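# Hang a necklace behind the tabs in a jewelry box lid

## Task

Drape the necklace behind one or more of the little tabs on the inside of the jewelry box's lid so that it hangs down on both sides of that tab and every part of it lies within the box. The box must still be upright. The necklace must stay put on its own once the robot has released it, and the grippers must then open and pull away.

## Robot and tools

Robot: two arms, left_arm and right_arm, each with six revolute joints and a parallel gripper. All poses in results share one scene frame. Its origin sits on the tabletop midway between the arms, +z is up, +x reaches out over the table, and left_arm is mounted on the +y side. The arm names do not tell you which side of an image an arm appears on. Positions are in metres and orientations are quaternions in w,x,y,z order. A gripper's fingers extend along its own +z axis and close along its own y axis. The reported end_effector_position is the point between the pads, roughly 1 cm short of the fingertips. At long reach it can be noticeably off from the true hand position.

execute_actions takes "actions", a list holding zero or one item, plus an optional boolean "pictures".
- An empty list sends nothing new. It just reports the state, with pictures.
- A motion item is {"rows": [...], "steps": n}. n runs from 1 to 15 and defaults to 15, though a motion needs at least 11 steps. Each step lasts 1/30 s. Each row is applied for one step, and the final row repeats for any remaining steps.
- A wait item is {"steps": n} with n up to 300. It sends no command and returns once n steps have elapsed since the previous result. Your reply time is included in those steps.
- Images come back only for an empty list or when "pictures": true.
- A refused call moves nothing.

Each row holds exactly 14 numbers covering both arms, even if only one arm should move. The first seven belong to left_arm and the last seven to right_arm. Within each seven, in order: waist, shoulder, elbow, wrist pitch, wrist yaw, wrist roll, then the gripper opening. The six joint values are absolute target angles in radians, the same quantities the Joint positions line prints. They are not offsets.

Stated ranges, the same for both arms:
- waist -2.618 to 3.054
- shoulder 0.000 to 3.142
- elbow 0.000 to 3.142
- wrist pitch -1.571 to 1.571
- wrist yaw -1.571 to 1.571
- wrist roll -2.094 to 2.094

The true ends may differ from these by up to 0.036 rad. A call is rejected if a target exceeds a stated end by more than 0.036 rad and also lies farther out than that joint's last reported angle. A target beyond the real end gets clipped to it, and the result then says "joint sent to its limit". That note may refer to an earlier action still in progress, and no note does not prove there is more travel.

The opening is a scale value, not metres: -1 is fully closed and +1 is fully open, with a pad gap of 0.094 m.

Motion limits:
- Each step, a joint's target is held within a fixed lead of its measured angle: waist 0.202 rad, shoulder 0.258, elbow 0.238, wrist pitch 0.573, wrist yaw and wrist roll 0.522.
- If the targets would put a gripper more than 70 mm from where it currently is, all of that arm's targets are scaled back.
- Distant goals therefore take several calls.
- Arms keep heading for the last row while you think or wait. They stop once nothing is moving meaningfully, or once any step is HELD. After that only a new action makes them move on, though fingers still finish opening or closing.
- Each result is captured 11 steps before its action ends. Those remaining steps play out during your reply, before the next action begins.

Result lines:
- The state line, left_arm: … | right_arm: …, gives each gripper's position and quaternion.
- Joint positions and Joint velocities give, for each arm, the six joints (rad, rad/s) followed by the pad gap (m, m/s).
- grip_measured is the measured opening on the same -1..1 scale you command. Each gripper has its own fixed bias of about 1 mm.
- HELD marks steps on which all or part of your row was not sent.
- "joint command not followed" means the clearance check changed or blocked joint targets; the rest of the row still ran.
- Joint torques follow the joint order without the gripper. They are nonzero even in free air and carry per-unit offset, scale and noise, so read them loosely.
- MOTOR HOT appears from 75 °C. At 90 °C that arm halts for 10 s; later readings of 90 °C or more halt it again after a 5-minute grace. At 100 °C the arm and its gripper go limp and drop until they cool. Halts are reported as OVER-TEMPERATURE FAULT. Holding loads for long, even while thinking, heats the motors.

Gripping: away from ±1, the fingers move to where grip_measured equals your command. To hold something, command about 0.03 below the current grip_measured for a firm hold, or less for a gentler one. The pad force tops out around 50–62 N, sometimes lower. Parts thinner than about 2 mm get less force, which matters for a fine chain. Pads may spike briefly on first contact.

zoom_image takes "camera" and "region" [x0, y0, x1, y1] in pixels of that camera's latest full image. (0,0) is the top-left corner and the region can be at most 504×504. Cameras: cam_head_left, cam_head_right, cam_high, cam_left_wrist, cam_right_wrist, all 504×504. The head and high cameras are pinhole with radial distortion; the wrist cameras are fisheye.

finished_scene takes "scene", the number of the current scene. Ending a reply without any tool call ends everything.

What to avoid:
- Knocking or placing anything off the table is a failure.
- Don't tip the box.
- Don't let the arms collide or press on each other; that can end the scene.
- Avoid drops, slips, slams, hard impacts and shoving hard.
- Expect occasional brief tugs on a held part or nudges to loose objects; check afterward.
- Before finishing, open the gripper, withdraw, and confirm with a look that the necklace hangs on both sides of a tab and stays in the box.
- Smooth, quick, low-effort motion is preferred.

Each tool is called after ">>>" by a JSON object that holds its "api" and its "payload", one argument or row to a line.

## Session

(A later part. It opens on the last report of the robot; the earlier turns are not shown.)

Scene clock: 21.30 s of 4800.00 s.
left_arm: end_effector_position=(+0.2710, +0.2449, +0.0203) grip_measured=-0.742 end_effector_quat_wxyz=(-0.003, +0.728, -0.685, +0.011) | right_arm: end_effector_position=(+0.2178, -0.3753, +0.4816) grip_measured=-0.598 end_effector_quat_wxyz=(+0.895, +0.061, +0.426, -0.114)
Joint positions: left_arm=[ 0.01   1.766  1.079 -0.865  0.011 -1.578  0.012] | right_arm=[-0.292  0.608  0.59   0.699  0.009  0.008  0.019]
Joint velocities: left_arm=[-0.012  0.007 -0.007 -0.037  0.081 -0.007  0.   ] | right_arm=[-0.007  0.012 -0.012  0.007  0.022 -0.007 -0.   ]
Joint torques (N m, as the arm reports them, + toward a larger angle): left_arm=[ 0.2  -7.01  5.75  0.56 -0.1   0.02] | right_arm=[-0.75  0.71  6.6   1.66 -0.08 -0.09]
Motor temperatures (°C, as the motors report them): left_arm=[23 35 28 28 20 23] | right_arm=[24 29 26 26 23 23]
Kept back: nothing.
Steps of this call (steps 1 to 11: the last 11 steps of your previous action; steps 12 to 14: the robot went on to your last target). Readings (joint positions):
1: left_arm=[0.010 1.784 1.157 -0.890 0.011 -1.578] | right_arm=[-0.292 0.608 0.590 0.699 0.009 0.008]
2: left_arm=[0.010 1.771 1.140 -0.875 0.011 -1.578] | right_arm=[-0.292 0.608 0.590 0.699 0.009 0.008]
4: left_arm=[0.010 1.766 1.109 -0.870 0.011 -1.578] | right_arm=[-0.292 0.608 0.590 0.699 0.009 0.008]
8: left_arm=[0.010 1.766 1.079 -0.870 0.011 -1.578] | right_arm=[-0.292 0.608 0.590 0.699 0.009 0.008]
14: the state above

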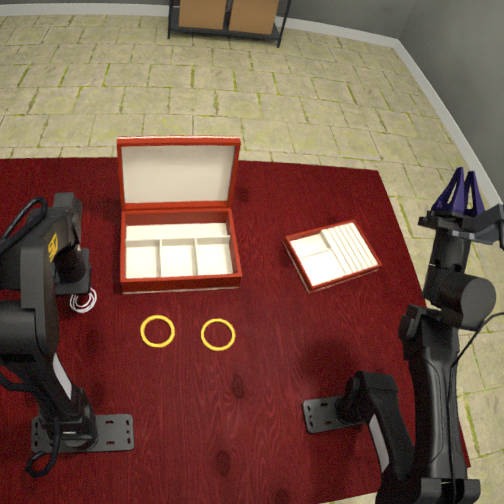

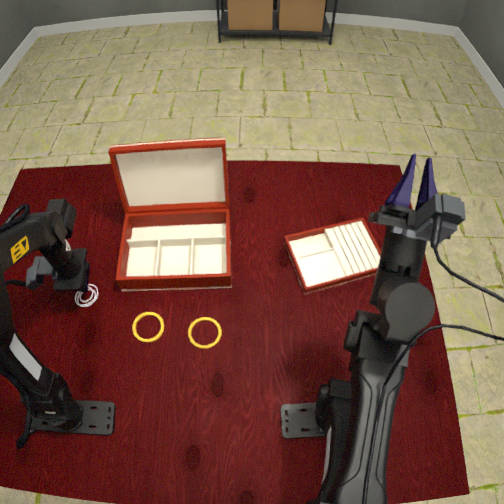

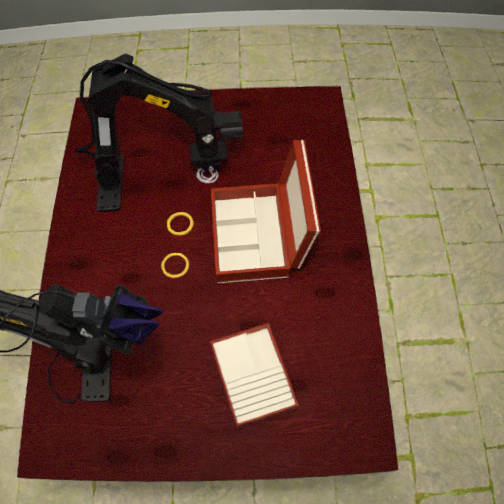

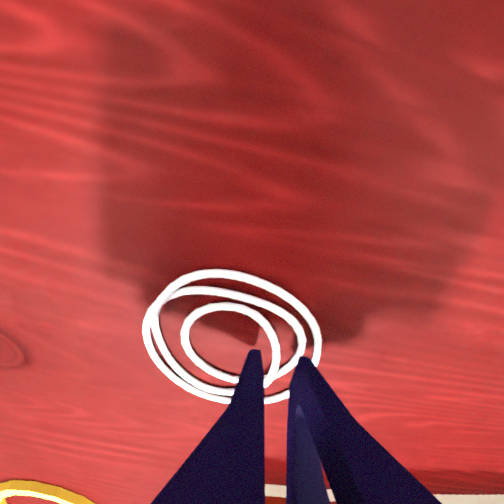

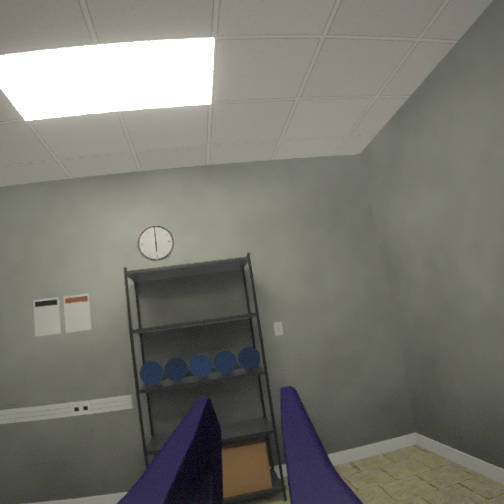

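>>> {"api": "execute_actions", "payload": {
  "actions": [
    {"rows":[[0.012,1.765,1.005,-0.81,0,-1.57,-0.74,-0.3,0.6,0.6,0.7,0,0,-0.6]],"steps":15}
  ]
}}

>>> {"api": "execute_actions", "payload": {
  "actions": [
    {"steps":14}
  ],
  "pictures": true
}}

>>> {"api": "zoom_image", "payload": {
  "camera": "cam_left_wrist",
  "region": [180,250,400,470]
}}

Scene clock: 22.03 s of 4800.00 s.
left_arm: end_effector_position=(+0.2647, +0.2445, +0.0110) grip_measured=-0.742 end_effector_quat_wxyz=(-0.001, +0.728, -0.685, +0.009) | right_arm: end_effector_position=(+0.2178, -0.3753, +0.4816) grip_measured=-0.598 end_effector_quat_wxyz=(+0.895, +0.061, +0.426, -0.114)
Joint positions: left_arm=[ 0.01   1.765  1.037 -0.828  0.011 -1.578  0.012] | right_arm=[-0.292  0.608  0.59   0.699  0.009  0.008  0.019]
Joint velocities: left_arm=[ 0.007 -0.002 -0.286  0.066 -0.051 -0.007 -0.   ] | right_arm=[-0.012  0.002 -0.032  0.007 -0.095 -0.051  0.   ]
Joint torques (N m, as the arm reports them, + toward a larger angle): left_arm=[ 0.19 -6.79  5.75  0.67 -0.11  0.03] | right_arm=[-0.58  0.81  6.65  1.64 -0.11 -0.12]
Motor temperatures (°C, as the motors report them): left_arm=[23 35 28 28 20 23] | right_arm=[24 29 27 26 23 23]
Steps of this call (steps 1 to 18: the robot went on to your last target; steps 19 to 22: the first 4 steps of this action). Readings (joint positions):
19: left_arm=[0.010 1.766 1.073 -0.854 0.011 -1.578] | right_arm=[-0.292 0.608 0.590 0.699 0.009 0.008]
20: left_arm=[0.010 1.765 1.061 -0.840 0.011 -1.578] | right_arm=[-0.292 0.608 0.590 0.699 0.009 0.008]
22: the state above

Scene clock: 22.50 s of 4800.00 s.
left_arm: end_effector_position=(+0.2648, +0.2445, +0.0104) grip_measured=-0.742 end_effector_quat_wxyz=(-0.002, +0.728, -0.685, +0.010) | right_arm: end_effector_position=(+0.2178, -0.3753, +0.4816) grip_measured=-0.598 end_effector_quat_wxyz=(+0.895, +0.061, +0.426, -0.114)
Joint positions: left_arm=[ 0.01   1.764  1.033 -0.823  0.011 -1.578  0.012] | right_arm=[-0.292  0.608  0.59   0.699  0.009  0.008  0.019]
Joint velocities: left_arm=[ 0.007  0.002 -0.002 -0.007 -0.022 -0.007 -0.   ] | right_arm=[-0.002 -0.017  0.002  0.037  0.051 -0.066  0.   ]
Joint torques (N m, as the arm reports them, + toward a larger angle): left_arm=[ 0.21 -6.71  4.52  0.65 -0.09  0.02] | right_arm=[-0.64  0.72  6.56  1.65 -0.13 -0.1 ]
Motor temperatures (°C, as the motors report them): left_arm=[23 35 27 28 20 23] | right_arm=[24 28 27 26 23 23]
Kept back: nothing.
Steps of this call (steps 1 to 11: the last 11 steps of your previous action; steps 12 to 14: the robot went on to your last target). Readings (joint positions):
1: left_arm=[0.010 1.764 1.033 -0.828 0.011 -1.578] | right_arm=[-0.292 0.608 0.590 0.699 0.009 0.008]
2: left_arm=[0.010 1.764 1.033 -0.825 0.011 -1.578] | right_arm=[-0.292 0.608 0.590 0.699 0.009 0.008]
4: left_arm=[0.010 1.764 1.033 -0.823 0.011 -1.578] | right_arm=[-0.292 0.608 0.590 0.699 0.009 0.008]
8: left_arm=[0.010 1.764 1.033 -0.823 0.011 -1.578] | right_arm=[-0.292 0.608 0.590 0.699 0.009 0.008]
14: the state above

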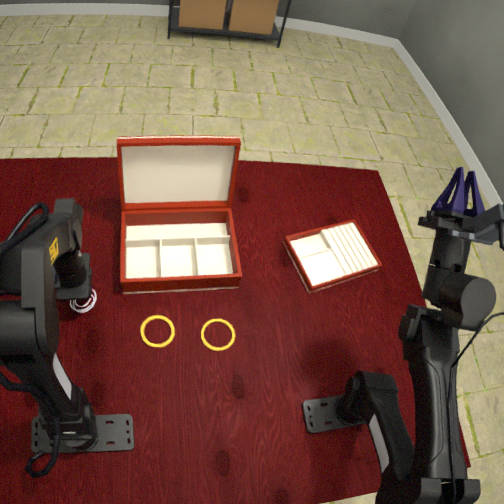

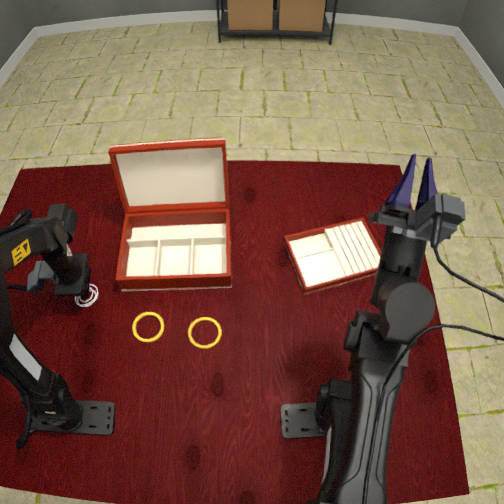

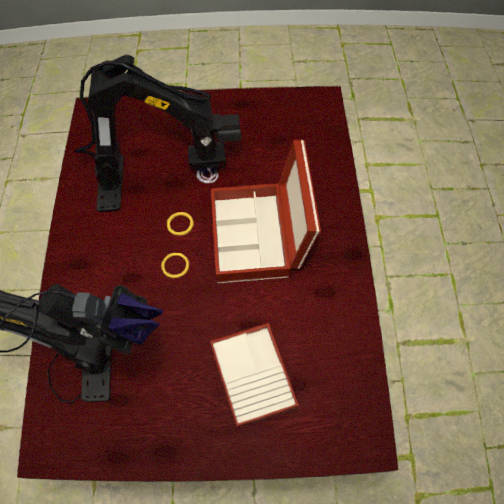

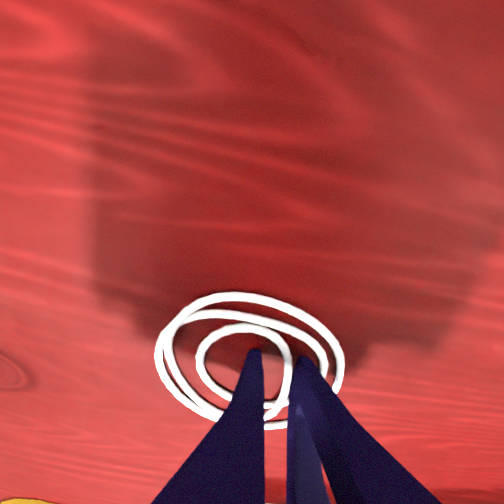

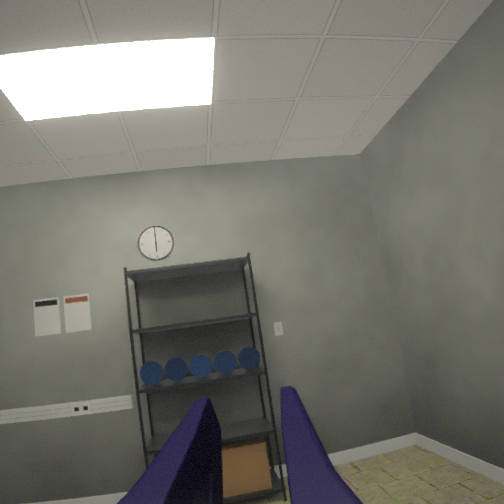

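Region (180, 250, 400, 470) of cam_left_wrist's 504x504 image, scaled by 2.291, with more detail than that image has.

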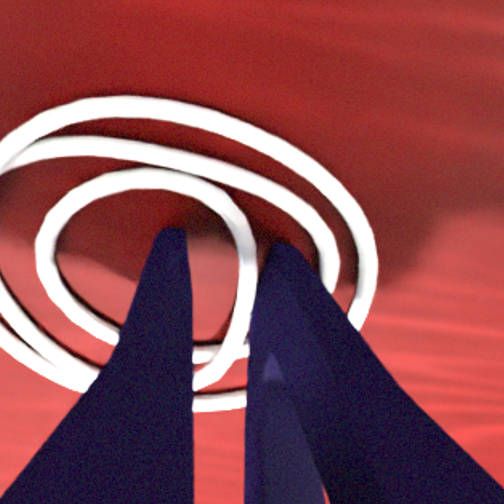

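Both tips on the table straddling the inner strand. Close and lift.

>>> {"api": "execute_actions", "payload": {
  "actions": [
    {"rows":[[0.012,1.765,1.0,-0.81,0,-1.57,-1,-0.3,0.6,0.6,0.7,0,0,-0.6]],"steps":15}
  ]
}}

>>> {"api": "execute_actions", "payload": {
  "actions": [
    {"rows":[[0.012,1.7,1.08,-0.93,0,-1.57,-1,-0.3,0.6,0.6,0.7,0,0,-0.6]],"steps":15}
  ]
}}

>>> {"api": "execute_actions", "payload": {
  "actions": [
    {"steps":14}
  ],
  "pictures": true
}}

Scene clock: 23.03 s of 4800.00 s.
left_arm: end_effector_position=(+0.2654, +0.2446, +0.0105) grip_measured=-0.987 end_effector_quat_wxyz=(-0.003, +0.728, -0.685, +0.011) | right_arm: end_effector_position=(+0.2178, -0.3753, +0.4816) grip_measured=-0.598 end_effector_quat_wxyz=(+0.895, +0.061, +0.426, -0.114)
Joint positions: left_arm=[ 0.01   1.764  1.033 -0.82   0.011 -1.578  0.001] | right_arm=[-0.292  0.608  0.59   0.699  0.009  0.008  0.019]
Joint velocities: left_arm=[-0.007  0.002  0.002  0.051 -0.022  0.022 -0.001] | right_arm=[ 0.002  0.017 -0.002 -0.007  0.037  0.022  0.   ]
Joint torques (N m, as the arm reports them, + toward a larger angle): left_arm=[ 0.23 -6.7   4.11  0.58 -0.09  0.02] | right_arm=[-0.73  0.69  6.59  1.65 -0.14 -0.09]
Motor temperatures (°C, as the motors report them): left_arm=[23 35 27 28 20 23] | right_arm=[24 28 27 26 23 23]
Steps of this call (steps 1 to 12: the robot went on to your last target; steps 13 to 16: the first 4 steps of this action). Readings (joint positions):
13: left_arm=[0.010 1.764 1.033 -0.823 0.011 -1.578] | right_arm=[-0.292 0.608 0.590 0.699 0.009 0.008]
14: left_arm=[0.010 1.764 1.033 -0.823 0.011 -1.578] | right_arm=[-0.292 0.608 0.590 0.699 0.009 0.008]
16: the state above

Scene clock: 23.53 s of 4800.00 s.
left_arm: end_effector_position=(+0.2614, +0.2443, +0.0225) grip_measured=-0.988 end_effector_quat_wxyz=(-0.003, +0.728, -0.685, +0.010) | right_arm: end_effector_position=(+0.2178, -0.3753, +0.4816) grip_measured=-0.598 end_effector_quat_wxyz=(+0.895, +0.061, +0.426, -0.114)
Joint positions: left_arm=[ 0.01   1.73   1.046 -0.869  0.011 -1.577  0.001] | right_arm=[-0.292  0.608  0.59   0.699  0.009  0.008  0.019]
Joint velocities: left_arm=[-0.002 -0.31   0.115 -0.286  0.037 -0.007 -0.001] | right_arm=[-0.002 -0.012  0.007  0.051 -0.037 -0.007 -0.   ]
Joint torques (N m, as the arm reports them, + toward a larger angle): left_arm=[ 0.2  -7.4   9.41  0.37 -0.08  0.01] | right_arm=[-0.59  0.8   6.57  1.7  -0.13 -0.09]
Motor temperatures (°C, as the motors report them): left_arm=[23 35 27 28 20 23] | right_arm=[24 28 27 26 23 23]
Steps of this call (steps 1 to 11: the last 11 steps of your previous action; steps 12 to 15: the first 4 steps of this action). Readings (joint positions):
12: left_arm=[0.010 1.761 1.036 -0.823 0.011 -1.577] | right_arm=[-0.292 0.608 0.590 0.699 0.009 0.008]
13: left_arm=[0.010 1.753 1.039 -0.840 0.011 -1.577] | right_arm=[-0.292 0.608 0.590 0.699 0.009 0.008]
15: the state above

Scene clock: 24.00 s of 4800.00 s.
left_arm: end_effector_position=(+0.2582, +0.2442, +0.0301) grip_measured=-0.988 end_effector_quat_wxyz=(-0.000, +0.728, -0.685, +0.008) | right_arm: end_effector_position=(+0.2178, -0.3753, +0.4816) grip_measured=-0.598 end_effector_quat_wxyz=(+0.895, +0.061, +0.426, -0.114)
Joint positions: left_arm=[ 0.01   1.712  1.058 -0.906  0.011 -1.577  0.001] | right_arm=[-0.292  0.608  0.59   0.699  0.009  0.008  0.019]
Joint velocities: left_arm=[-0.002 -0.007 -0.007 -0.022  0.066 -0.037  0.   ] | right_arm=[-0.007  0.012 -0.002 -0.066 -0.037  0.066  0.   ]
Joint torques (N m, as the arm reports them, + toward a larger angle): left_arm=[ 0.2  -7.37  9.02  0.28 -0.1   0.03] | right_arm=[-0.75  0.68  6.61  1.68 -0.09 -0.11]
Motor temperatures (°C, as the motors report them): left_arm=[23 35 28 28 20 23] | right_arm=[24 28 27 26 23 23]
Kept back: nothing.
Steps of this call (steps 1 to 11: the last 11 steps of your previous action; steps 12 to 14: the robot went on to your last target). Readings (joint positions):
1: left_arm=[0.010 1.722 1.050 -0.878 0.011 -1.577] | right_arm=[-0.292 0.608 0.590 0.699 0.009 0.008]
2: left_arm=[0.010 1.716 1.054 -0.884 0.011 -1.577] | right_arm=[-0.292 0.608 0.590 0.699 0.009 0.008]
4: left_arm=[0.010 1.712 1.058 -0.890 0.011 -1.577] | right_arm=[-0.292 0.608 0.590 0.699 0.009 0.008]
8: left_arm=[0.010 1.712 1.058 -0.900 0.011 -1.577] | right_arm=[-0.292 0.608 0.590 0.699 0.009 0.008]
14: the state above

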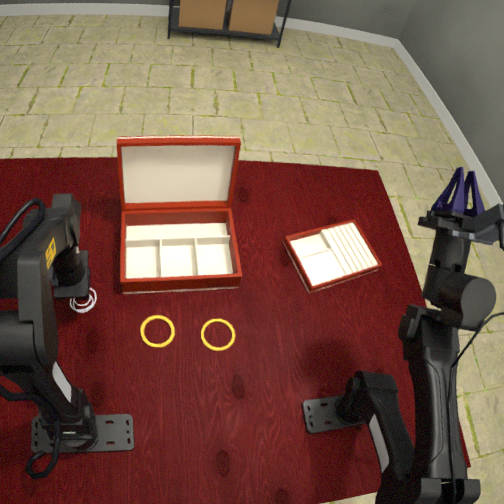

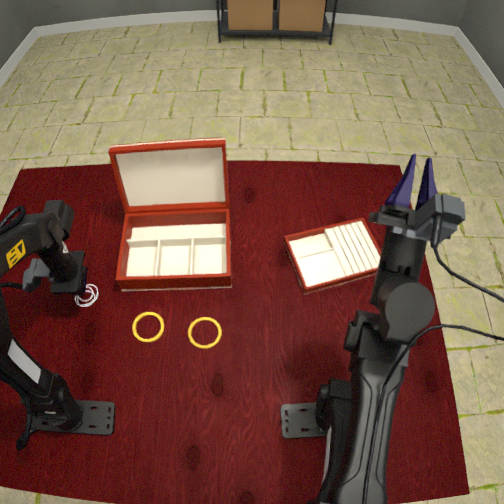

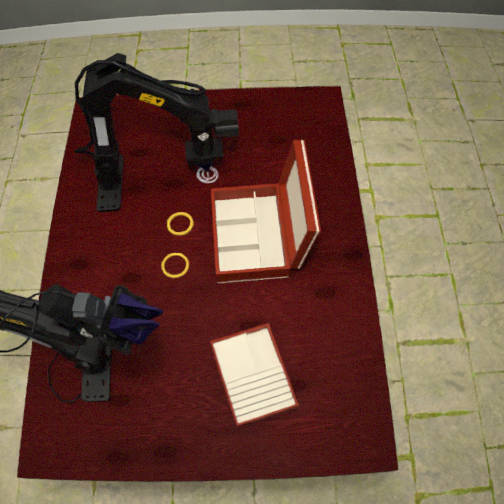

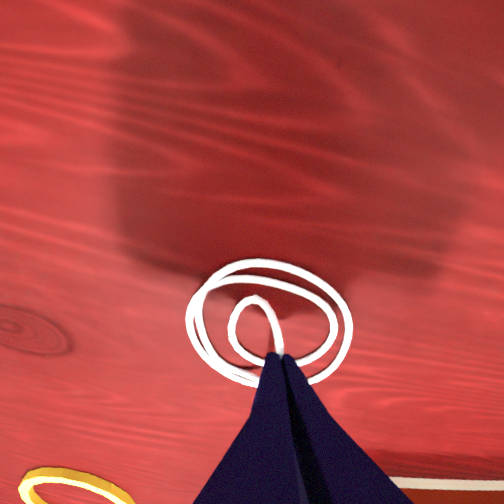

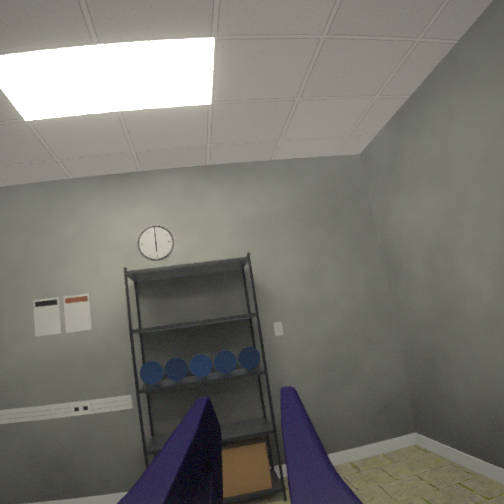

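>>> {"api": "execute_actions", "payload": {
  "actions": [
    {"rows":[[0.012,1.67,1.15,-1.03,0,-1.57,-1,-0.3,0.6,0.6,0.7,0,0,-0.6],[0.012,1.67,1.15,-1.03,0,-1.57,-1,-0.3,0.6,0.6,0.7,0,0,-0.6],[0.012,1.67,1.15,-1.03,0,-1.57,-1,-0.3,0.6,0.6,0.7,0,0,-0.6],[0.012,1.67,1.15,-1.03,0,-1.57,-1,-0.3,0.6,0.6,0.7,0,0,-0.6],[0.012,1.64,1.25,-1.15,0,-1.57,-1,-0.3,0.6,0.6,0.7,0,0,-0.6],[0.012,1.64,1.25,-1.15,0,-1.57,-1,-0.3,0.6,0.6,0.7,0,0,-0.6],[0.012,1.64,1.25,-1.15,0,-1.57,-1,-0.3,0.6,0.6,0.7,0,0,-0.6],[0.012,1.64,1.25,-1.15,0,-1.57,-1,-0.3,0.6,0.6,0.7,0,0,-0.6],[0.012,1.62,1.35,-1.27,0,-1.57,-1,-0.3,0.6,0.6,0.7,0,0,-0.6],[0.012,1.62,1.35,-1.27,0,-1.57,-1,-0.3,0.6,0.6,0.7,0,0,-0.6],[0.012,1.62,1.35,-1.27,0,-1.57,-1,-0.3,0.6,0.6,0.7,0,0,-0.6],[0.012,1.62,1.35,-1.27,0,-1.57,-1,-0.3,0.6,0.6,0.7,0,0,-0.6],[0.012,1.6,1.45,-1.39,0,-1.57,-1,-0.3,0.6,0.6,0.7,0,0,-0.6]],"steps":15}
  ]
}}

>>> {"api": "execute_actions", "payload": {
  "actions": [
    {"rows":[[0.012,1.6,1.55,-1.45,0,-1.57,-1,-0.3,0.6,0.6,0.7,0,0,-0.6],[0.012,1.6,1.55,-1.45,0,-1.57,-1,-0.3,0.6,0.6,0.7,0,0,-0.6],[0.012,1.6,1.55,-1.45,0,-1.57,-1,-0.3,0.6,0.6,0.7,0,0,-0.6],[0.012,1.6,1.55,-1.45,0,-1.57,-1,-0.3,0.6,0.6,0.7,0,0,-0.6],[0.012,1.58,1.65,-1.45,0,-1.57,-1,-0.3,0.6,0.6,0.7,0,0,-0.6],[0.012,1.58,1.65,-1.45,0,-1.57,-1,-0.3,0.6,0.6,0.7,0,0,-0.6],[0.012,1.58,1.65,-1.45,0,-1.57,-1,-0.3,0.6,0.6,0.7,0,0,-0.6],[0.012,1.58,1.65,-1.45,0,-1.57,-1,-0.3,0.6,0.6,0.7,0,0,-0.6],[0.012,1.55,1.75,-1.45,0,-1.57,-1,-0.3,0.6,0.6,0.7,0,0,-0.6]],"steps":15}
  ]
}}

>>> {"api": "execute_actions", "payload": {
  "actions": [
    {"steps":20}
  ],
  "pictures": true
}}

Scene clock: 25.37 s of 4800.00 s.
left_arm: end_effector_position=(+0.2611, +0.2443, +0.0459) grip_measured=-0.988 end_effector_quat_wxyz=(-0.001, +0.728, -0.685, +0.008) | right_arm: end_effector_position=(+0.2178, -0.3753, +0.4816) grip_measured=-0.598 end_effector_quat_wxyz=(+0.895, +0.061, +0.426, -0.114)
Joint positions: left_arm=[ 0.01   1.698  1.11  -0.97   0.011 -1.577  0.001] | right_arm=[-0.292  0.608  0.59   0.699  0.009  0.008  0.019]
Joint velocities: left_arm=[-0.022 -0.198  0.364 -0.256 -0.022 -0.066  0.001] | right_arm=[ 0.012  0.002 -0.002  0.066 -0.037 -0.037 -0.   ]
Joint torques (N m, as the arm reports them, + toward a larger angle): left_arm=[ 0.23 -7.73  8.9   0.22 -0.1   0.02] | right_arm=[-0.71  0.7   6.61  1.66 -0.1  -0.09]
Motor temperatures (°C, as the motors report them): left_arm=[23 35 28 28 20 23] | right_arm=[24 28 27 26 23 23]
Steps of this call (steps 1 to 30: the robot went on to your last target; steps 31 to 37: nothing new was sent; steps 38 to 41: the first 4 steps of this action). Readings (joint positions):
38: left_arm=[0.010 1.711 1.067 -0.922 0.011 -1.577] | right_arm=[-0.292 0.608 0.590 0.699 0.009 0.008]
39: left_arm=[0.010 1.710 1.081 -0.946 0.011 -1.577] | right_arm=[-0.292 0.608 0.590 0.699 0.009 0.008]
41: the state above

Scene clock: 25.87 s of 4800.00 s.
left_arm: end_effector_position=(+0.2788, +0.2453, +0.1718) grip_measured=-0.988 end_effector_quat_wxyz=(-0.040, +0.726, -0.684, +0.046) | right_arm: end_effector_position=(+0.2178, -0.3753, +0.4816) grip_measured=-0.598 end_effector_quat_wxyz=(+0.895, +0.061, +0.426, -0.114)
Joint positions: left_arm=[ 0.01   1.615  1.518 -1.352  0.011 -1.577  0.001] | right_arm=[-0.292  0.608  0.59   0.699  0.009  0.008  0.019]
Joint velocities: left_arm=[ 0.002 -0.183  0.486 -0.359 -0.051  0.007  0.001] | right_arm=[ 0.002  0.002 -0.002 -0.022 -0.007 -0.022 -0.001]
Joint torques (N m, as the arm reports them, + toward a larger angle): left_arm=[ 0.21 -6.38  8.05  0.23 -0.1   0.03] | right_arm=[-0.63  0.63  6.74  1.67 -0.1  -0.1 ]
Motor temperatures (°C, as the motors report them): left_arm=[23 35 28 28 20 23] | right_arm=[24 28 27 26 23 23]
Steps of this call (steps 1 to 11: the last 11 steps of your previous action; steps 12 to 15: the first 4 steps of this action). Readings (joint positions):
12: left_arm=[0.010 1.623 1.431 -1.289 0.011 -1.577] | right_arm=[-0.292 0.608 0.590 0.699 0.009 0.008]
13: left_arm=[0.010 1.623 1.467 -1.322 0.011 -1.577] | right_arm=[-0.292 0.608 0.590 0.699 0.009 0.008]
15: the state above

Scene clock: 26.53 s of 4800.00 s.
left_arm: end_effector_position=(+0.2928, +0.2460, +0.2510) grip_measured=-0.988 end_effector_quat_wxyz=(-0.115, +0.718, -0.677, +0.117) | right_arm: end_effector_position=(+0.2178, -0.3753, +0.4816) grip_measured=-0.598 end_effector_quat_wxyz=(+0.895, +0.061, +0.426, -0.114)
Joint positions: left_arm=[ 0.01   1.552  1.734 -1.424  0.011 -1.577  0.001] | right_arm=[-0.292  0.608  0.59   0.699  0.009  0.008  0.019]
Joint velocities: left_arm=[-0.002 -0.012  0.007 -0.066  0.022 -0.007 -0.   ] | right_arm=[-0.002  0.007  0.007 -0.007 -0.022  0.037 -0.   ]
Joint torques (N m, as the arm reports them, + toward a larger angle): left_arm=[ 0.23 -5.5   8.9   0.88 -0.1   0.02] | right_arm=[-0.65  0.82  6.66  1.69 -0.11 -0.12]
Motor temperatures (°C, as the motors report them): left_arm=[23 35 28 28 20 23] | right_arm=[24 28 27 26 23 23]
Kept back: nothing.
Steps of this call (steps 1 to 11: the last 11 steps of your previous action; steps 12 to 20: the robot went on to your last target). Readings (joint positions):
1: left_arm=[0.010 1.610 1.542 -1.371 0.011 -1.577] | right_arm=[-0.292 0.608 0.590 0.699 0.009 0.008]
2: left_arm=[0.010 1.610 1.572 -1.387 0.011 -1.577] | right_arm=[-0.292 0.608 0.590 0.699 0.009 0.008]
4: left_arm=[0.010 1.601 1.615 -1.394 0.011 -1.577] | right_arm=[-0.292 0.608 0.590 0.699 0.009 0.008]
8: left_arm=[0.010 1.578 1.713 -1.413 0.011 -1.577] | right_arm=[-0.292 0.608 0.590 0.699 0.009 0.008]
20: the state above

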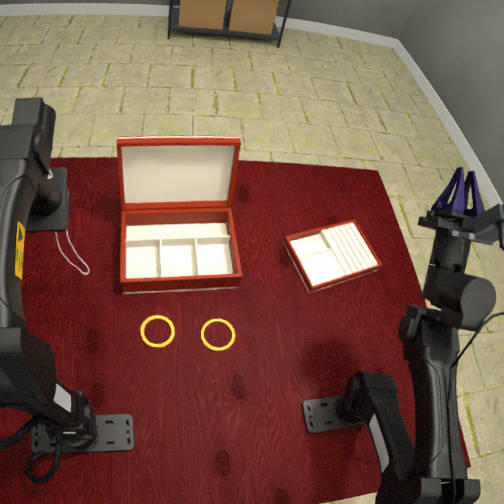

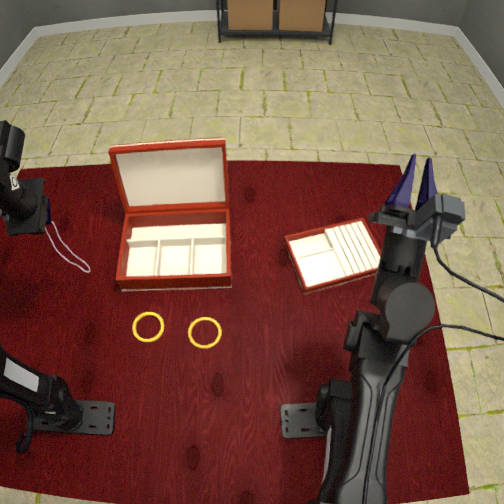

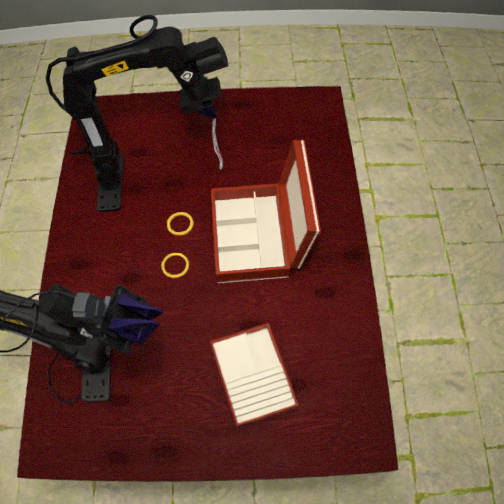

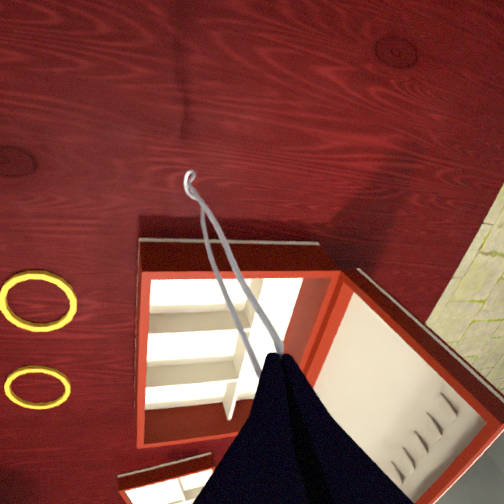

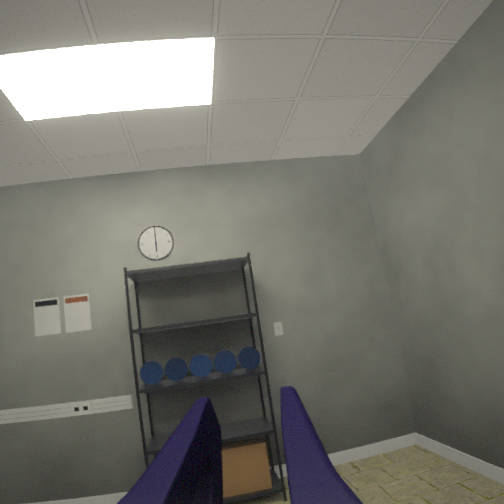

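>>> {"api": "zoom_image", "payload": {
  "camera": "cam_head_left",
  "region": [100,120,260,240]
}}

>>> {"api": "zoom_image", "payload": {
  "camera": "cam_left_wrist",
  "region": [344,340,504,500]
}}

Region (100, 120, 260, 240) of cam_head_left's 504x504 image, scaled by 3.150, with more detail than that image has; it fills the top 378 rows of this view, and the rest is white.

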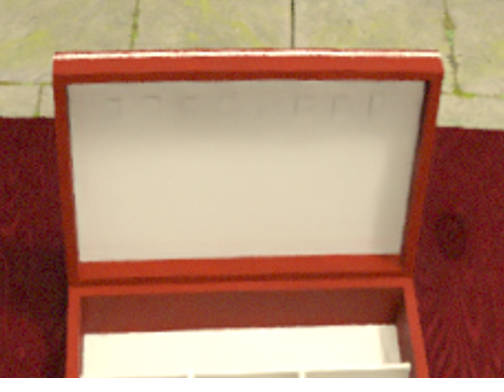

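Region (344, 340, 504, 500) of cam_left_wrist's 504x504 image, scaled by 3.150, with more detail than that image has.

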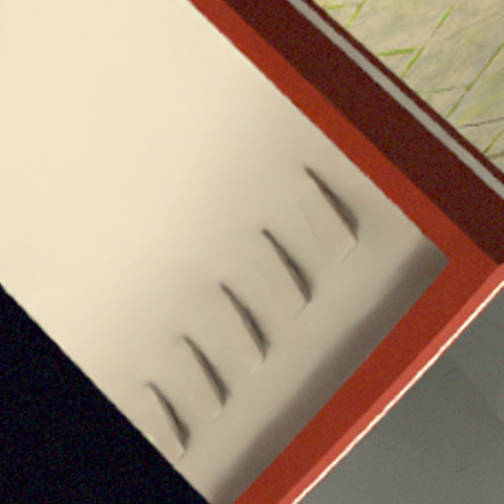

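>>> {"api": "execute_actions", "payload": {
  "actions": [
    {"rows":[[0.012,1.45,1.6,-1.1,0,-1.57,-1,-0.3,0.6,0.6,0.7,0,0,-0.6],[0.012,1.45,1.6,-1.1,0,-1.57,-1,-0.3,0.6,0.6,0.7,0,0,-0.6],[0.012,1.45,1.6,-1.1,0,-1.57,-1,-0.3,0.6,0.6,0.7,0,0,-0.6],[0.012,1.45,1.6,-1.1,0,-1.57,-1,-0.3,0.6,0.6,0.7,0,0,-0.6],[0.012,1.45,1.6,-1.1,0,-1.57,-1,-0.3,0.6,0.6,0.7,0,0,-0.6],[0.012,1.35,1.4,-0.75,0,-1.57,-1,-0.3,0.6,0.6,0.7,0,0,-0.6],[0.012,1.35,1.4,-0.75,0,-1.57,-1,-0.3,0.6,0.6,0.7,0,0,-0.6],[0.012,1.35,1.4,-0.75,0,-1.57,-1,-0.3,0.6,0.6,0.7,0,0,-0.6],[0.012,1.35,1.4,-0.75,0,-1.57,-1,-0.3,0.6,0.6,0.7,0,0,-0.6],[0.012,1.35,1.4,-0.75,0,-1.57,-1,-0.3,0.6,0.6,0.7,0,0,-0.6],[0.012,1.27,1.2,-0.45,0,-1.57,-1,-0.3,0.6,0.6,0.7,0,0,-0.6]],"steps":15}
  ]
}}

>>> {"api": "execute_actions", "payload": {
  "actions": [
    {"rows":[[0.012,1.19,1.03,-0.15,0,-1.57,-1,-0.3,0.6,0.6,0.7,0,0,-0.6],[0.012,1.19,1.03,-0.15,0,-1.57,-1,-0.3,0.6,0.6,0.7,0,0,-0.6],[0.012,1.19,1.03,-0.15,0,-1.57,-1,-0.3,0.6,0.6,0.7,0,0,-0.6],[0.012,1.19,1.03,-0.15,0,-1.57,-1,-0.3,0.6,0.6,0.7,0,0,-0.6],[0.012,1.19,1.03,-0.15,0,-1.57,-1,-0.3,0.6,0.6,0.7,0,0,-0.6],[0.012,1.11,0.88,0.146,0,-1.57,-1,-0.3,0.6,0.6,0.7,0,0,-0.6]],"steps":15}
  ]
}}

>>> {"api": "execute_actions", "payload": {
  "actions": [
    {"rows":[[-0.06,1.11,0.88,0.146,-0.05,-1.57,-1,-0.3,0.6,0.6,0.7,0,0,-0.6],[-0.06,1.11,0.88,0.146,-0.05,-1.57,-1,-0.3,0.6,0.6,0.7,0,0,-0.6],[-0.06,1.11,0.88,0.146,-0.05,-1.57,-1,-0.3,0.6,0.6,0.7,0,0,-0.6],[-0.06,1.11,0.88,0.146,-0.05,-1.57,-1,-0.3,0.6,0.6,0.7,0,0,-0.6],[-0.15,1.11,0.88,0.146,-0.12,-1.57,-1,-0.3,0.6,0.6,0.7,0,0,-0.6],[-0.15,1.11,0.88,0.146,-0.12,-1.57,-1,-0.3,0.6,0.6,0.7,0,0,-0.6],[-0.15,1.11,0.88,0.146,-0.12,-1.57,-1,-0.3,0.6,0.6,0.7,0,0,-0.6],[-0.15,1.11,0.88,0.146,-0.12,-1.57,-1,-0.3,0.6,0.6,0.7,0,0,-0.6],[-0.25,1.11,0.88,0.146,-0.16,-1.57,-1,-0.3,0.6,0.6,0.7,0,0,-0.6],[-0.25,1.11,0.88,0.146,-0.16,-1.57,-1,-0.3,0.6,0.6,0.7,0,0,-0.6],[-0.25,1.11,0.88,0.146,-0.16,-1.57,-1,-0.3,0.6,0.6,0.7,0,0,-0.6],[-0.35,1.11,0.88,0.146,-0.2,-1.57,-1,-0.3,0.6,0.6,0.7,0,0,-0.6]],"steps":15}
  ]
}}

>>> {"api": "execute_actions", "payload": {
  "actions": [
    {"steps":25}
  ],
  "pictures": true
}}

Scene clock: 29.60 s of 4800.00 s.
left_arm: end_effector_position=(+0.3101, +0.2470, +0.2543) grip_measured=-0.988 end_effector_quat_wxyz=(-0.164, +0.708, -0.668, +0.163) | right_arm: end_effector_position=(+0.2178, -0.3753, +0.4816) grip_measured=-0.598 end_effector_quat_wxyz=(+0.895, +0.061, +0.426, -0.114)
Joint positions: left_arm=[ 0.01   1.484  1.628 -1.248  0.011 -1.577  0.001] | right_arm=[-0.292  0.608  0.59   0.699  0.009  0.008  0.019]
Joint velocities: left_arm=[-0.002 -0.291 -0.276  0.725 -0.022 -0.037 -0.001] | right_arm=[-0.007 -0.007 -0.002  0.051 -0.037 -0.007  0.   ]
Joint torques (N m, as the arm reports them, + toward a larger angle): left_arm=[ 0.24 -6.2   7.07  1.6  -0.1   0.02] | right_arm=[-0.86  0.7   6.49  1.66 -0.11 -0.07]
Motor temperatures (°C, as the motors report them): left_arm=[23 35 29 28 20 23] | right_arm=[24 28 27 26 23 23]
Steps of this call (steps 1 to 15: the robot went on to your last target; steps 16 to 88: nothing new was sent; steps 89 to 92: the first 4 steps of this action). Readings (joint positions):
89: left_arm=[0.010 1.538 1.711 -1.385 0.011 -1.577] | right_arm=[-0.292 0.608 0.590 0.699 0.009 0.008]
90: left_arm=[0.010 1.514 1.670 -1.320 0.011 -1.577] | right_arm=[-0.292 0.608 0.590 0.699 0.009 0.008]
92: the state above

Scene clock: 30.10 s of 4800.00 s.
left_arm: end_effector_position=(+0.3658, +0.2501, +0.2635) grip_measured=-0.988 end_effector_quat_wxyz=(-0.361, +0.627, -0.594, +0.351) | right_arm: end_effector_position=(+0.2178, -0.3753, +0.4816) grip_measured=-0.598 end_effector_quat_wxyz=(+0.895, +0.061, +0.426, -0.114)
Joint positions: left_arm=[ 0.01   1.225  1.061 -0.351  0.01  -1.577  0.001] | right_arm=[-0.292  0.608  0.59   0.699  0.009  0.008  0.019]
Joint velocities: left_arm=[-0.007 -0.291 -0.613  1.033  0.051 -0.066  0.   ] | right_arm=[-0.007 -0.017 -0.012 -0.007 -0.007  0.022  0.001]
Joint torques (N m, as the arm reports them, + toward a larger angle): left_arm=[ 0.2  -5.04  9.85  2.53 -0.09  0.02] | right_arm=[-0.68  0.72  6.6   1.7  -0.1  -0.1 ]
Motor temperatures (°C, as the motors report them): left_arm=[23 35 29 28 20 23] | right_arm=[24 28 27 26 23 23]
Steps of this call (steps 1 to 11: the last 11 steps of your previous action; steps 12 to 15: the first 4 steps of this action). Readings (joint positions):
12: left_arm=[0.010 1.281 1.185 -0.536 0.010 -1.577] | right_arm=[-0.292 0.608 0.590 0.699 0.009 0.008]
13: left_arm=[0.010 1.259 1.130 -0.445 0.010 -1.577] | right_arm=[-0.292 0.608 0.590 0.699 0.009 0.008]
15: the state above

Scene clock: 30.60 s of 4800.00 s.
left_arm: end_effector_position=(+0.3751, +0.2344, +0.3311) grip_measured=-0.988 end_effector_quat_wxyz=(-0.476, +0.533, -0.520, +0.468) | right_arm: end_effector_position=(+0.2178, -0.3753, +0.4816) grip_measured=-0.598 end_effector_quat_wxyz=(+0.895, +0.061, +0.426, -0.114)
Joint positions: left_arm=[-0.043  1.132  0.896  0.126 -0.019 -1.577  0.001] | right_arm=[-0.292  0.608  0.59   0.699  0.009  0.008  0.019]
Joint velocities: left_arm=[-0.32   0.007 -0.012  0.125 -0.022 -0.037 -0.001] | right_arm=[-0.007  0.002 -0.007  0.022 -0.081  0.051  0.001]
Joint torques (N m, as the arm reports them, + toward a larger angle): left_arm=[ 0.21 -4.72  8.15  2.2  -0.26  0.03] | right_arm=[-0.74  0.57  6.84  1.64 -0.08 -0.09]
Motor temperatures (°C, as the motors report them): left_arm=[23 35 29 28 20 23] | right_arm=[24 28 27 26 23 23]
Steps of this call (steps 1 to 11: the last 11 steps of your previous action; steps 12 to 15: the first 4 steps of this action). Readings (joint positions):
12: left_arm=[0.002 1.132 0.896 0.106 -0.001 -1.577] | right_arm=[-0.292 0.608 0.590 0.699 0.009 0.008]
13: left_arm=[-0.013 1.132 0.896 0.115 -0.012 -1.577] | right_arm=[-0.292 0.608 0.590 0.699 0.009 0.008]
15: the state above

Scene clock: 31.43 s of 4800.00 s.
left_arm: end_effector_position=(+0.3640, +0.1403, +0.3359) grip_measured=-0.988 end_effector_quat_wxyz=(+0.451, -0.488, +0.555, -0.502) | right_arm: end_effector_position=(+0.2178, -0.3753, +0.4816) grip_measured=-0.598 end_effector_quat_wxyz=(+0.895, +0.061, +0.426, -0.114)
Joint positions: left_arm=[-0.35   1.132  0.896  0.144 -0.187 -1.577  0.001] | right_arm=[-0.292  0.608  0.59   0.699  0.009  0.008  0.019]
Joint velocities: left_arm=[ 0.002  0.002 -0.017 -0.037 -0.037 -0.081  0.   ] | right_arm=[ 0.007  0.022 -0.007 -0.007  0.022  0.051  0.001]
Joint torques (N m, as the arm reports them, + toward a larger angle): left_arm=[ 0.04 -4.68  8.13  2.2  -0.11  0.02] | right_arm=[-0.79  0.86  6.68  1.65 -0.12 -0.08]
Motor temperatures (°C, as the motors report them): left_arm=[23 35 29 28 20 23] | right_arm=[24 28 27 26 23 23]
Kept back: nothing.
Steps of this call (steps 1 to 11: the last 11 steps of your previous action; steps 12 to 25: the robot went on to your last target). Readings (joint positions):
1: left_arm=[-0.062 1.132 0.896 0.130 -0.037 -1.577] | right_arm=[-0.292 0.608 0.590 0.699 0.009 0.008]
2: left_arm=[-0.089 1.132 0.896 0.132 -0.055 -1.577] | right_arm=[-0.292 0.608 0.590 0.699 0.009 0.008]
4: left_arm=[-0.134 1.132 0.896 0.137 -0.069 -1.577] | right_arm=[-0.292 0.608 0.590 0.699 0.009 0.008]
8: left_arm=[-0.246 1.132 0.896 0.141 -0.127 -1.577] | right_arm=[-0.292 0.608 0.590 0.699 0.009 0.008]
25: the state above

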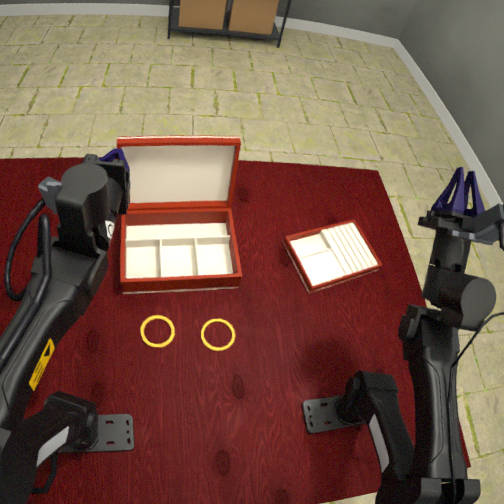

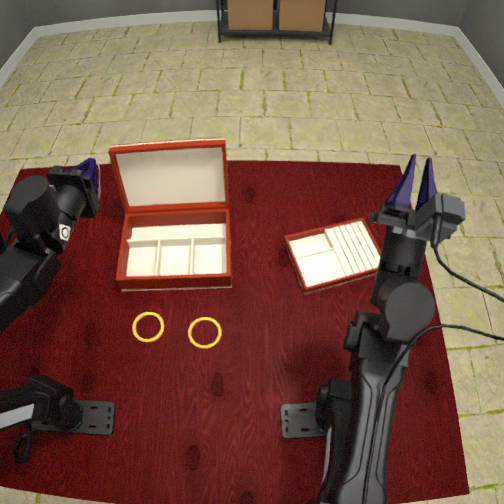

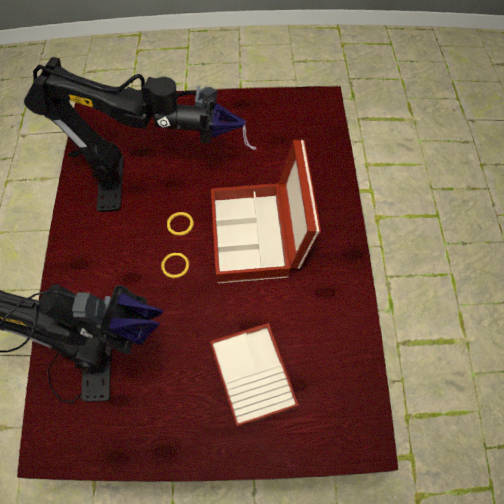

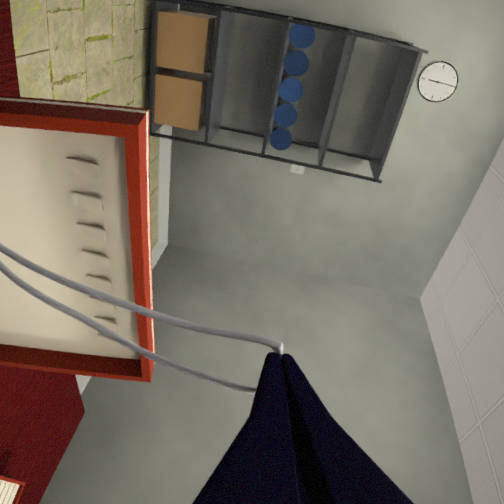

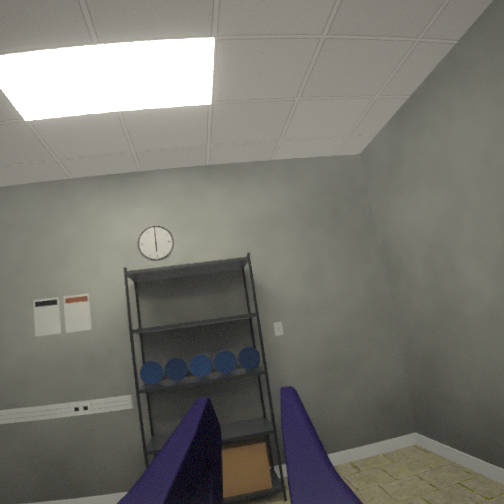

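>>> {"api": "execute_actions", "payload": {
  "actions": [
    {"rows":[[-0.35,1.18,0.8,0.28,-0.2,-1.57,-1,-0.3,0.6,0.6,0.7,0,0,-0.6],[-0.35,1.18,0.8,0.28,-0.2,-1.57,-1,-0.3,0.6,0.6,0.7,0,0,-0.6],[-0.35,1.18,0.8,0.28,-0.2,-1.57,-1,-0.3,0.6,0.6,0.7,0,0,-0.6],[-0.35,1.18,0.8,0.28,-0.2,-1.57,-1,-0.3,0.6,0.6,0.7,0,0,-0.6],[-0.35,1.24,0.7,0.44,-0.2,-1.57,-1,-0.3,0.6,0.6,0.7,0,0,-0.6],[-0.35,1.24,0.7,0.44,-0.2,-1.57,-1,-0.3,0.6,0.6,0.7,0,0,-0.6],[-0.35,1.24,0.7,0.44,-0.2,-1.57,-1,-0.3,0.6,0.6,0.7,0,0,-0.6],[-0.35,1.24,0.7,0.44,-0.2,-1.57,-1,-0.3,0.6,0.6,0.7,0,0,-0.6],[-0.35,1.304,0.58,0.61,-0.2,-1.57,-1,-0.3,0.6,0.6,0.7,0,0,-0.6]],"steps":15}
  ]
}}

>>> {"api": "execute_actions", "payload": {
  "actions": [
    {"steps":20}
  ],
  "pictures": true
}}

Scene clock: 32.70 s of 4800.00 s.
left_arm: end_effector_position=(+0.3684, +0.1394, +0.3223) grip_measured=-0.988 end_effector_quat_wxyz=(+0.454, -0.486, +0.550, -0.506) | right_arm: end_effector_position=(+0.2178, -0.3753, +0.4816) grip_measured=-0.598 end_effector_quat_wxyz=(+0.895, +0.061, +0.426, -0.114)
Joint positions: left_arm=[-0.35   1.152  0.839  0.236 -0.19  -1.577  0.001] | right_arm=[-0.292  0.608  0.59   0.699  0.009  0.008  0.019]
Joint velocities: left_arm=[-0.002  0.232 -0.374  0.3   -0.007  0.007  0.001] | right_arm=[-0.007 -0.012 -0.012 -0.081  0.11   0.051 -0.001]
Joint torques (N m, as the arm reports them, + toward a larger angle): left_arm=[ 0.09 -2.31  8.05  2.21 -0.09  0.02] | right_arm=[-0.73  0.63  6.68  1.69 -0.13 -0.09]
Motor temperatures (°C, as the motors report them): left_arm=[23 35 29 29 20 23] | right_arm=[24 28 27 26 23 23]
Steps of this call (steps 1 to 30: the robot went on to your last target; steps 31 to 34: nothing new was sent; steps 35 to 38: the first 4 steps of this action). Readings (joint positions):
35: left_arm=[-0.350 1.134 0.885 0.168 -0.189 -1.577] | right_arm=[-0.292 0.608 0.590 0.699 0.009 0.008]
36: left_arm=[-0.350 1.138 0.868 0.203 -0.190 -1.577] | right_arm=[-0.292 0.608 0.590 0.699 0.009 0.008]
38: the state above

Scene clock: 33.37 s of 4800.00 s.
left_arm: end_effector_position=(+0.3762, +0.1370, +0.2205) grip_measured=-0.988 end_effector_quat_wxyz=(+0.443, -0.496, +0.567, -0.487) | right_arm: end_effector_position=(+0.2178, -0.3753, +0.4816) grip_measured=-0.598 end_effector_quat_wxyz=(+0.895, +0.061, +0.426, -0.114)
Joint positions: left_arm=[-0.35   1.311  0.575  0.598 -0.19  -1.577  0.001] | right_arm=[-0.292  0.608  0.59   0.699  0.009  0.008  0.019]
Joint velocities: left_arm=[-0.007 -0.002  0.002  0.095 -0.007 -0.007  0.001] | right_arm=[-0.032 -0.002  0.007 -0.066  0.037  0.066 -0.001]
Joint torques (N m, as the arm reports them, + toward a larger angle): left_arm=[ 0.06 -4.47  9.1   2.17 -0.11  0.02] | right_arm=[-0.81  0.58  6.58  1.65 -0.07 -0.08]
Motor temperatures (°C, as the motors report them): left_arm=[23 34 29 29 20 23] | right_arm=[24 28 27 26 23 23]
Kept back: nothing.
Steps of this call (steps 1 to 11: the last 11 steps of your previous action; steps 12 to 20: the robot went on to your last target). Readings (joint positions):
1: left_arm=[-0.350 1.166 0.814 0.273 -0.190 -1.577] | right_arm=[-0.292 0.608 0.590 0.699 0.009 0.008]
2: left_arm=[-0.350 1.182 0.785 0.321 -0.190 -1.577] | right_arm=[-0.292 0.608 0.590 0.699 0.009 0.008]
4: left_arm=[-0.350 1.217 0.737 0.361 -0.190 -1.577] | right_arm=[-0.292 0.608 0.590 0.699 0.009 0.008]
8: left_arm=[-0.350 1.290 0.609 0.498 -0.190 -1.577] | right_arm=[-0.292 0.608 0.590 0.699 0.009 0.008]
20: the state above

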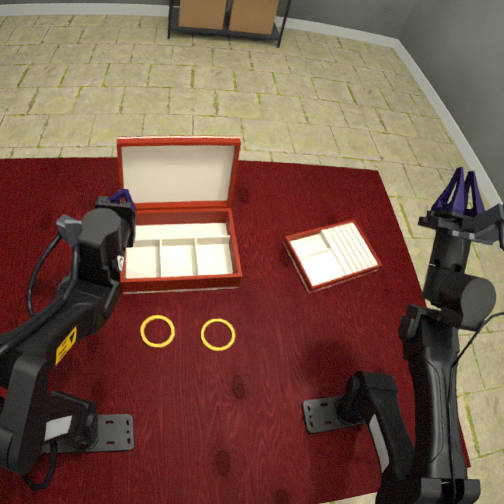

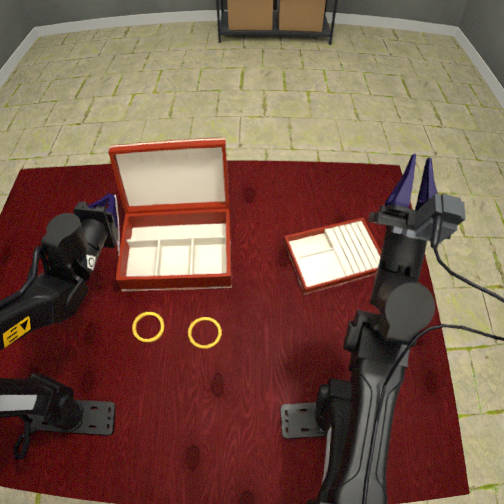

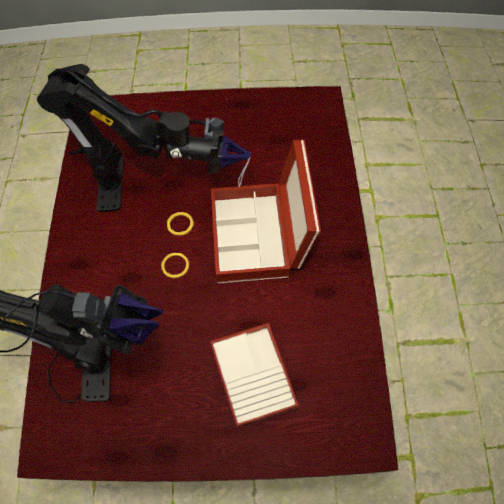

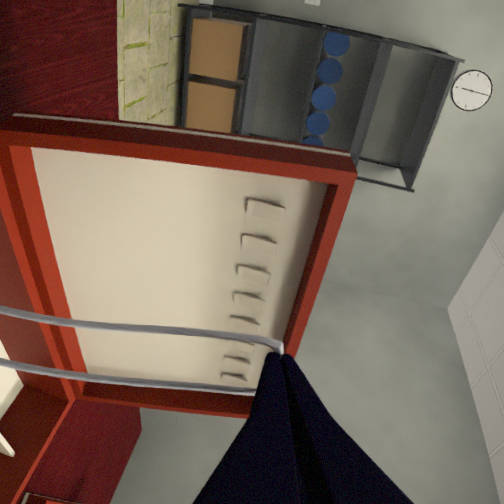

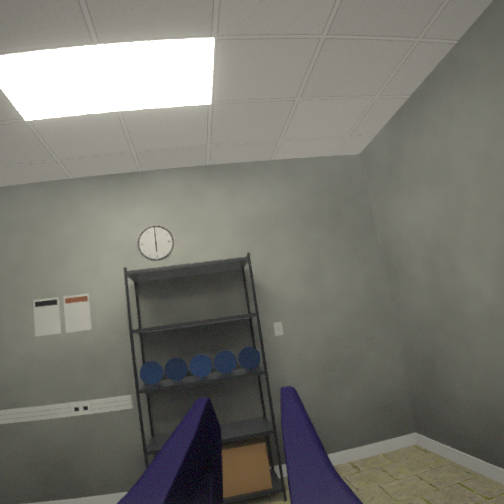

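>>> {"api": "zoom_image", "payload": {
  "camera": "cam_high",
  "region": [190,110,350,270]
}}

>>> {"api": "zoom_image", "payload": {
  "camera": "cam_head_right",
  "region": [60,120,260,320]
}}

Region (190, 110, 350, 270) of cam_high's 504x504 image, scaled by 3.150, with more detail than that image has.

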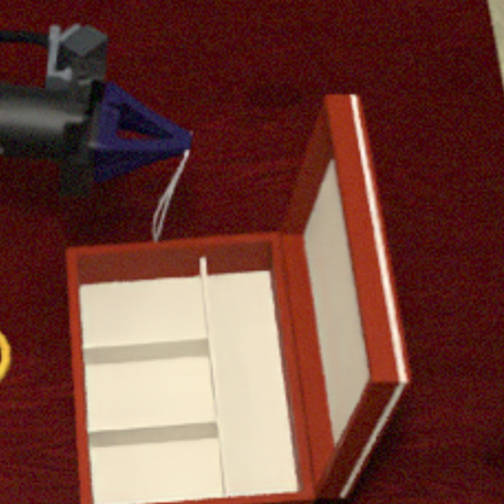

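Region (60, 120, 260, 320) of cam_head_right's 504x504 image, scaled by 2.520, with more detail than that image has.

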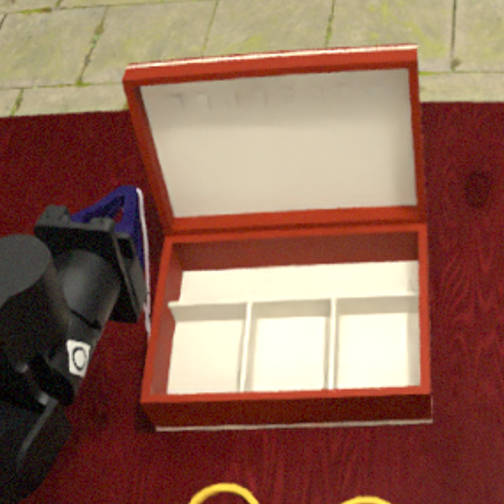

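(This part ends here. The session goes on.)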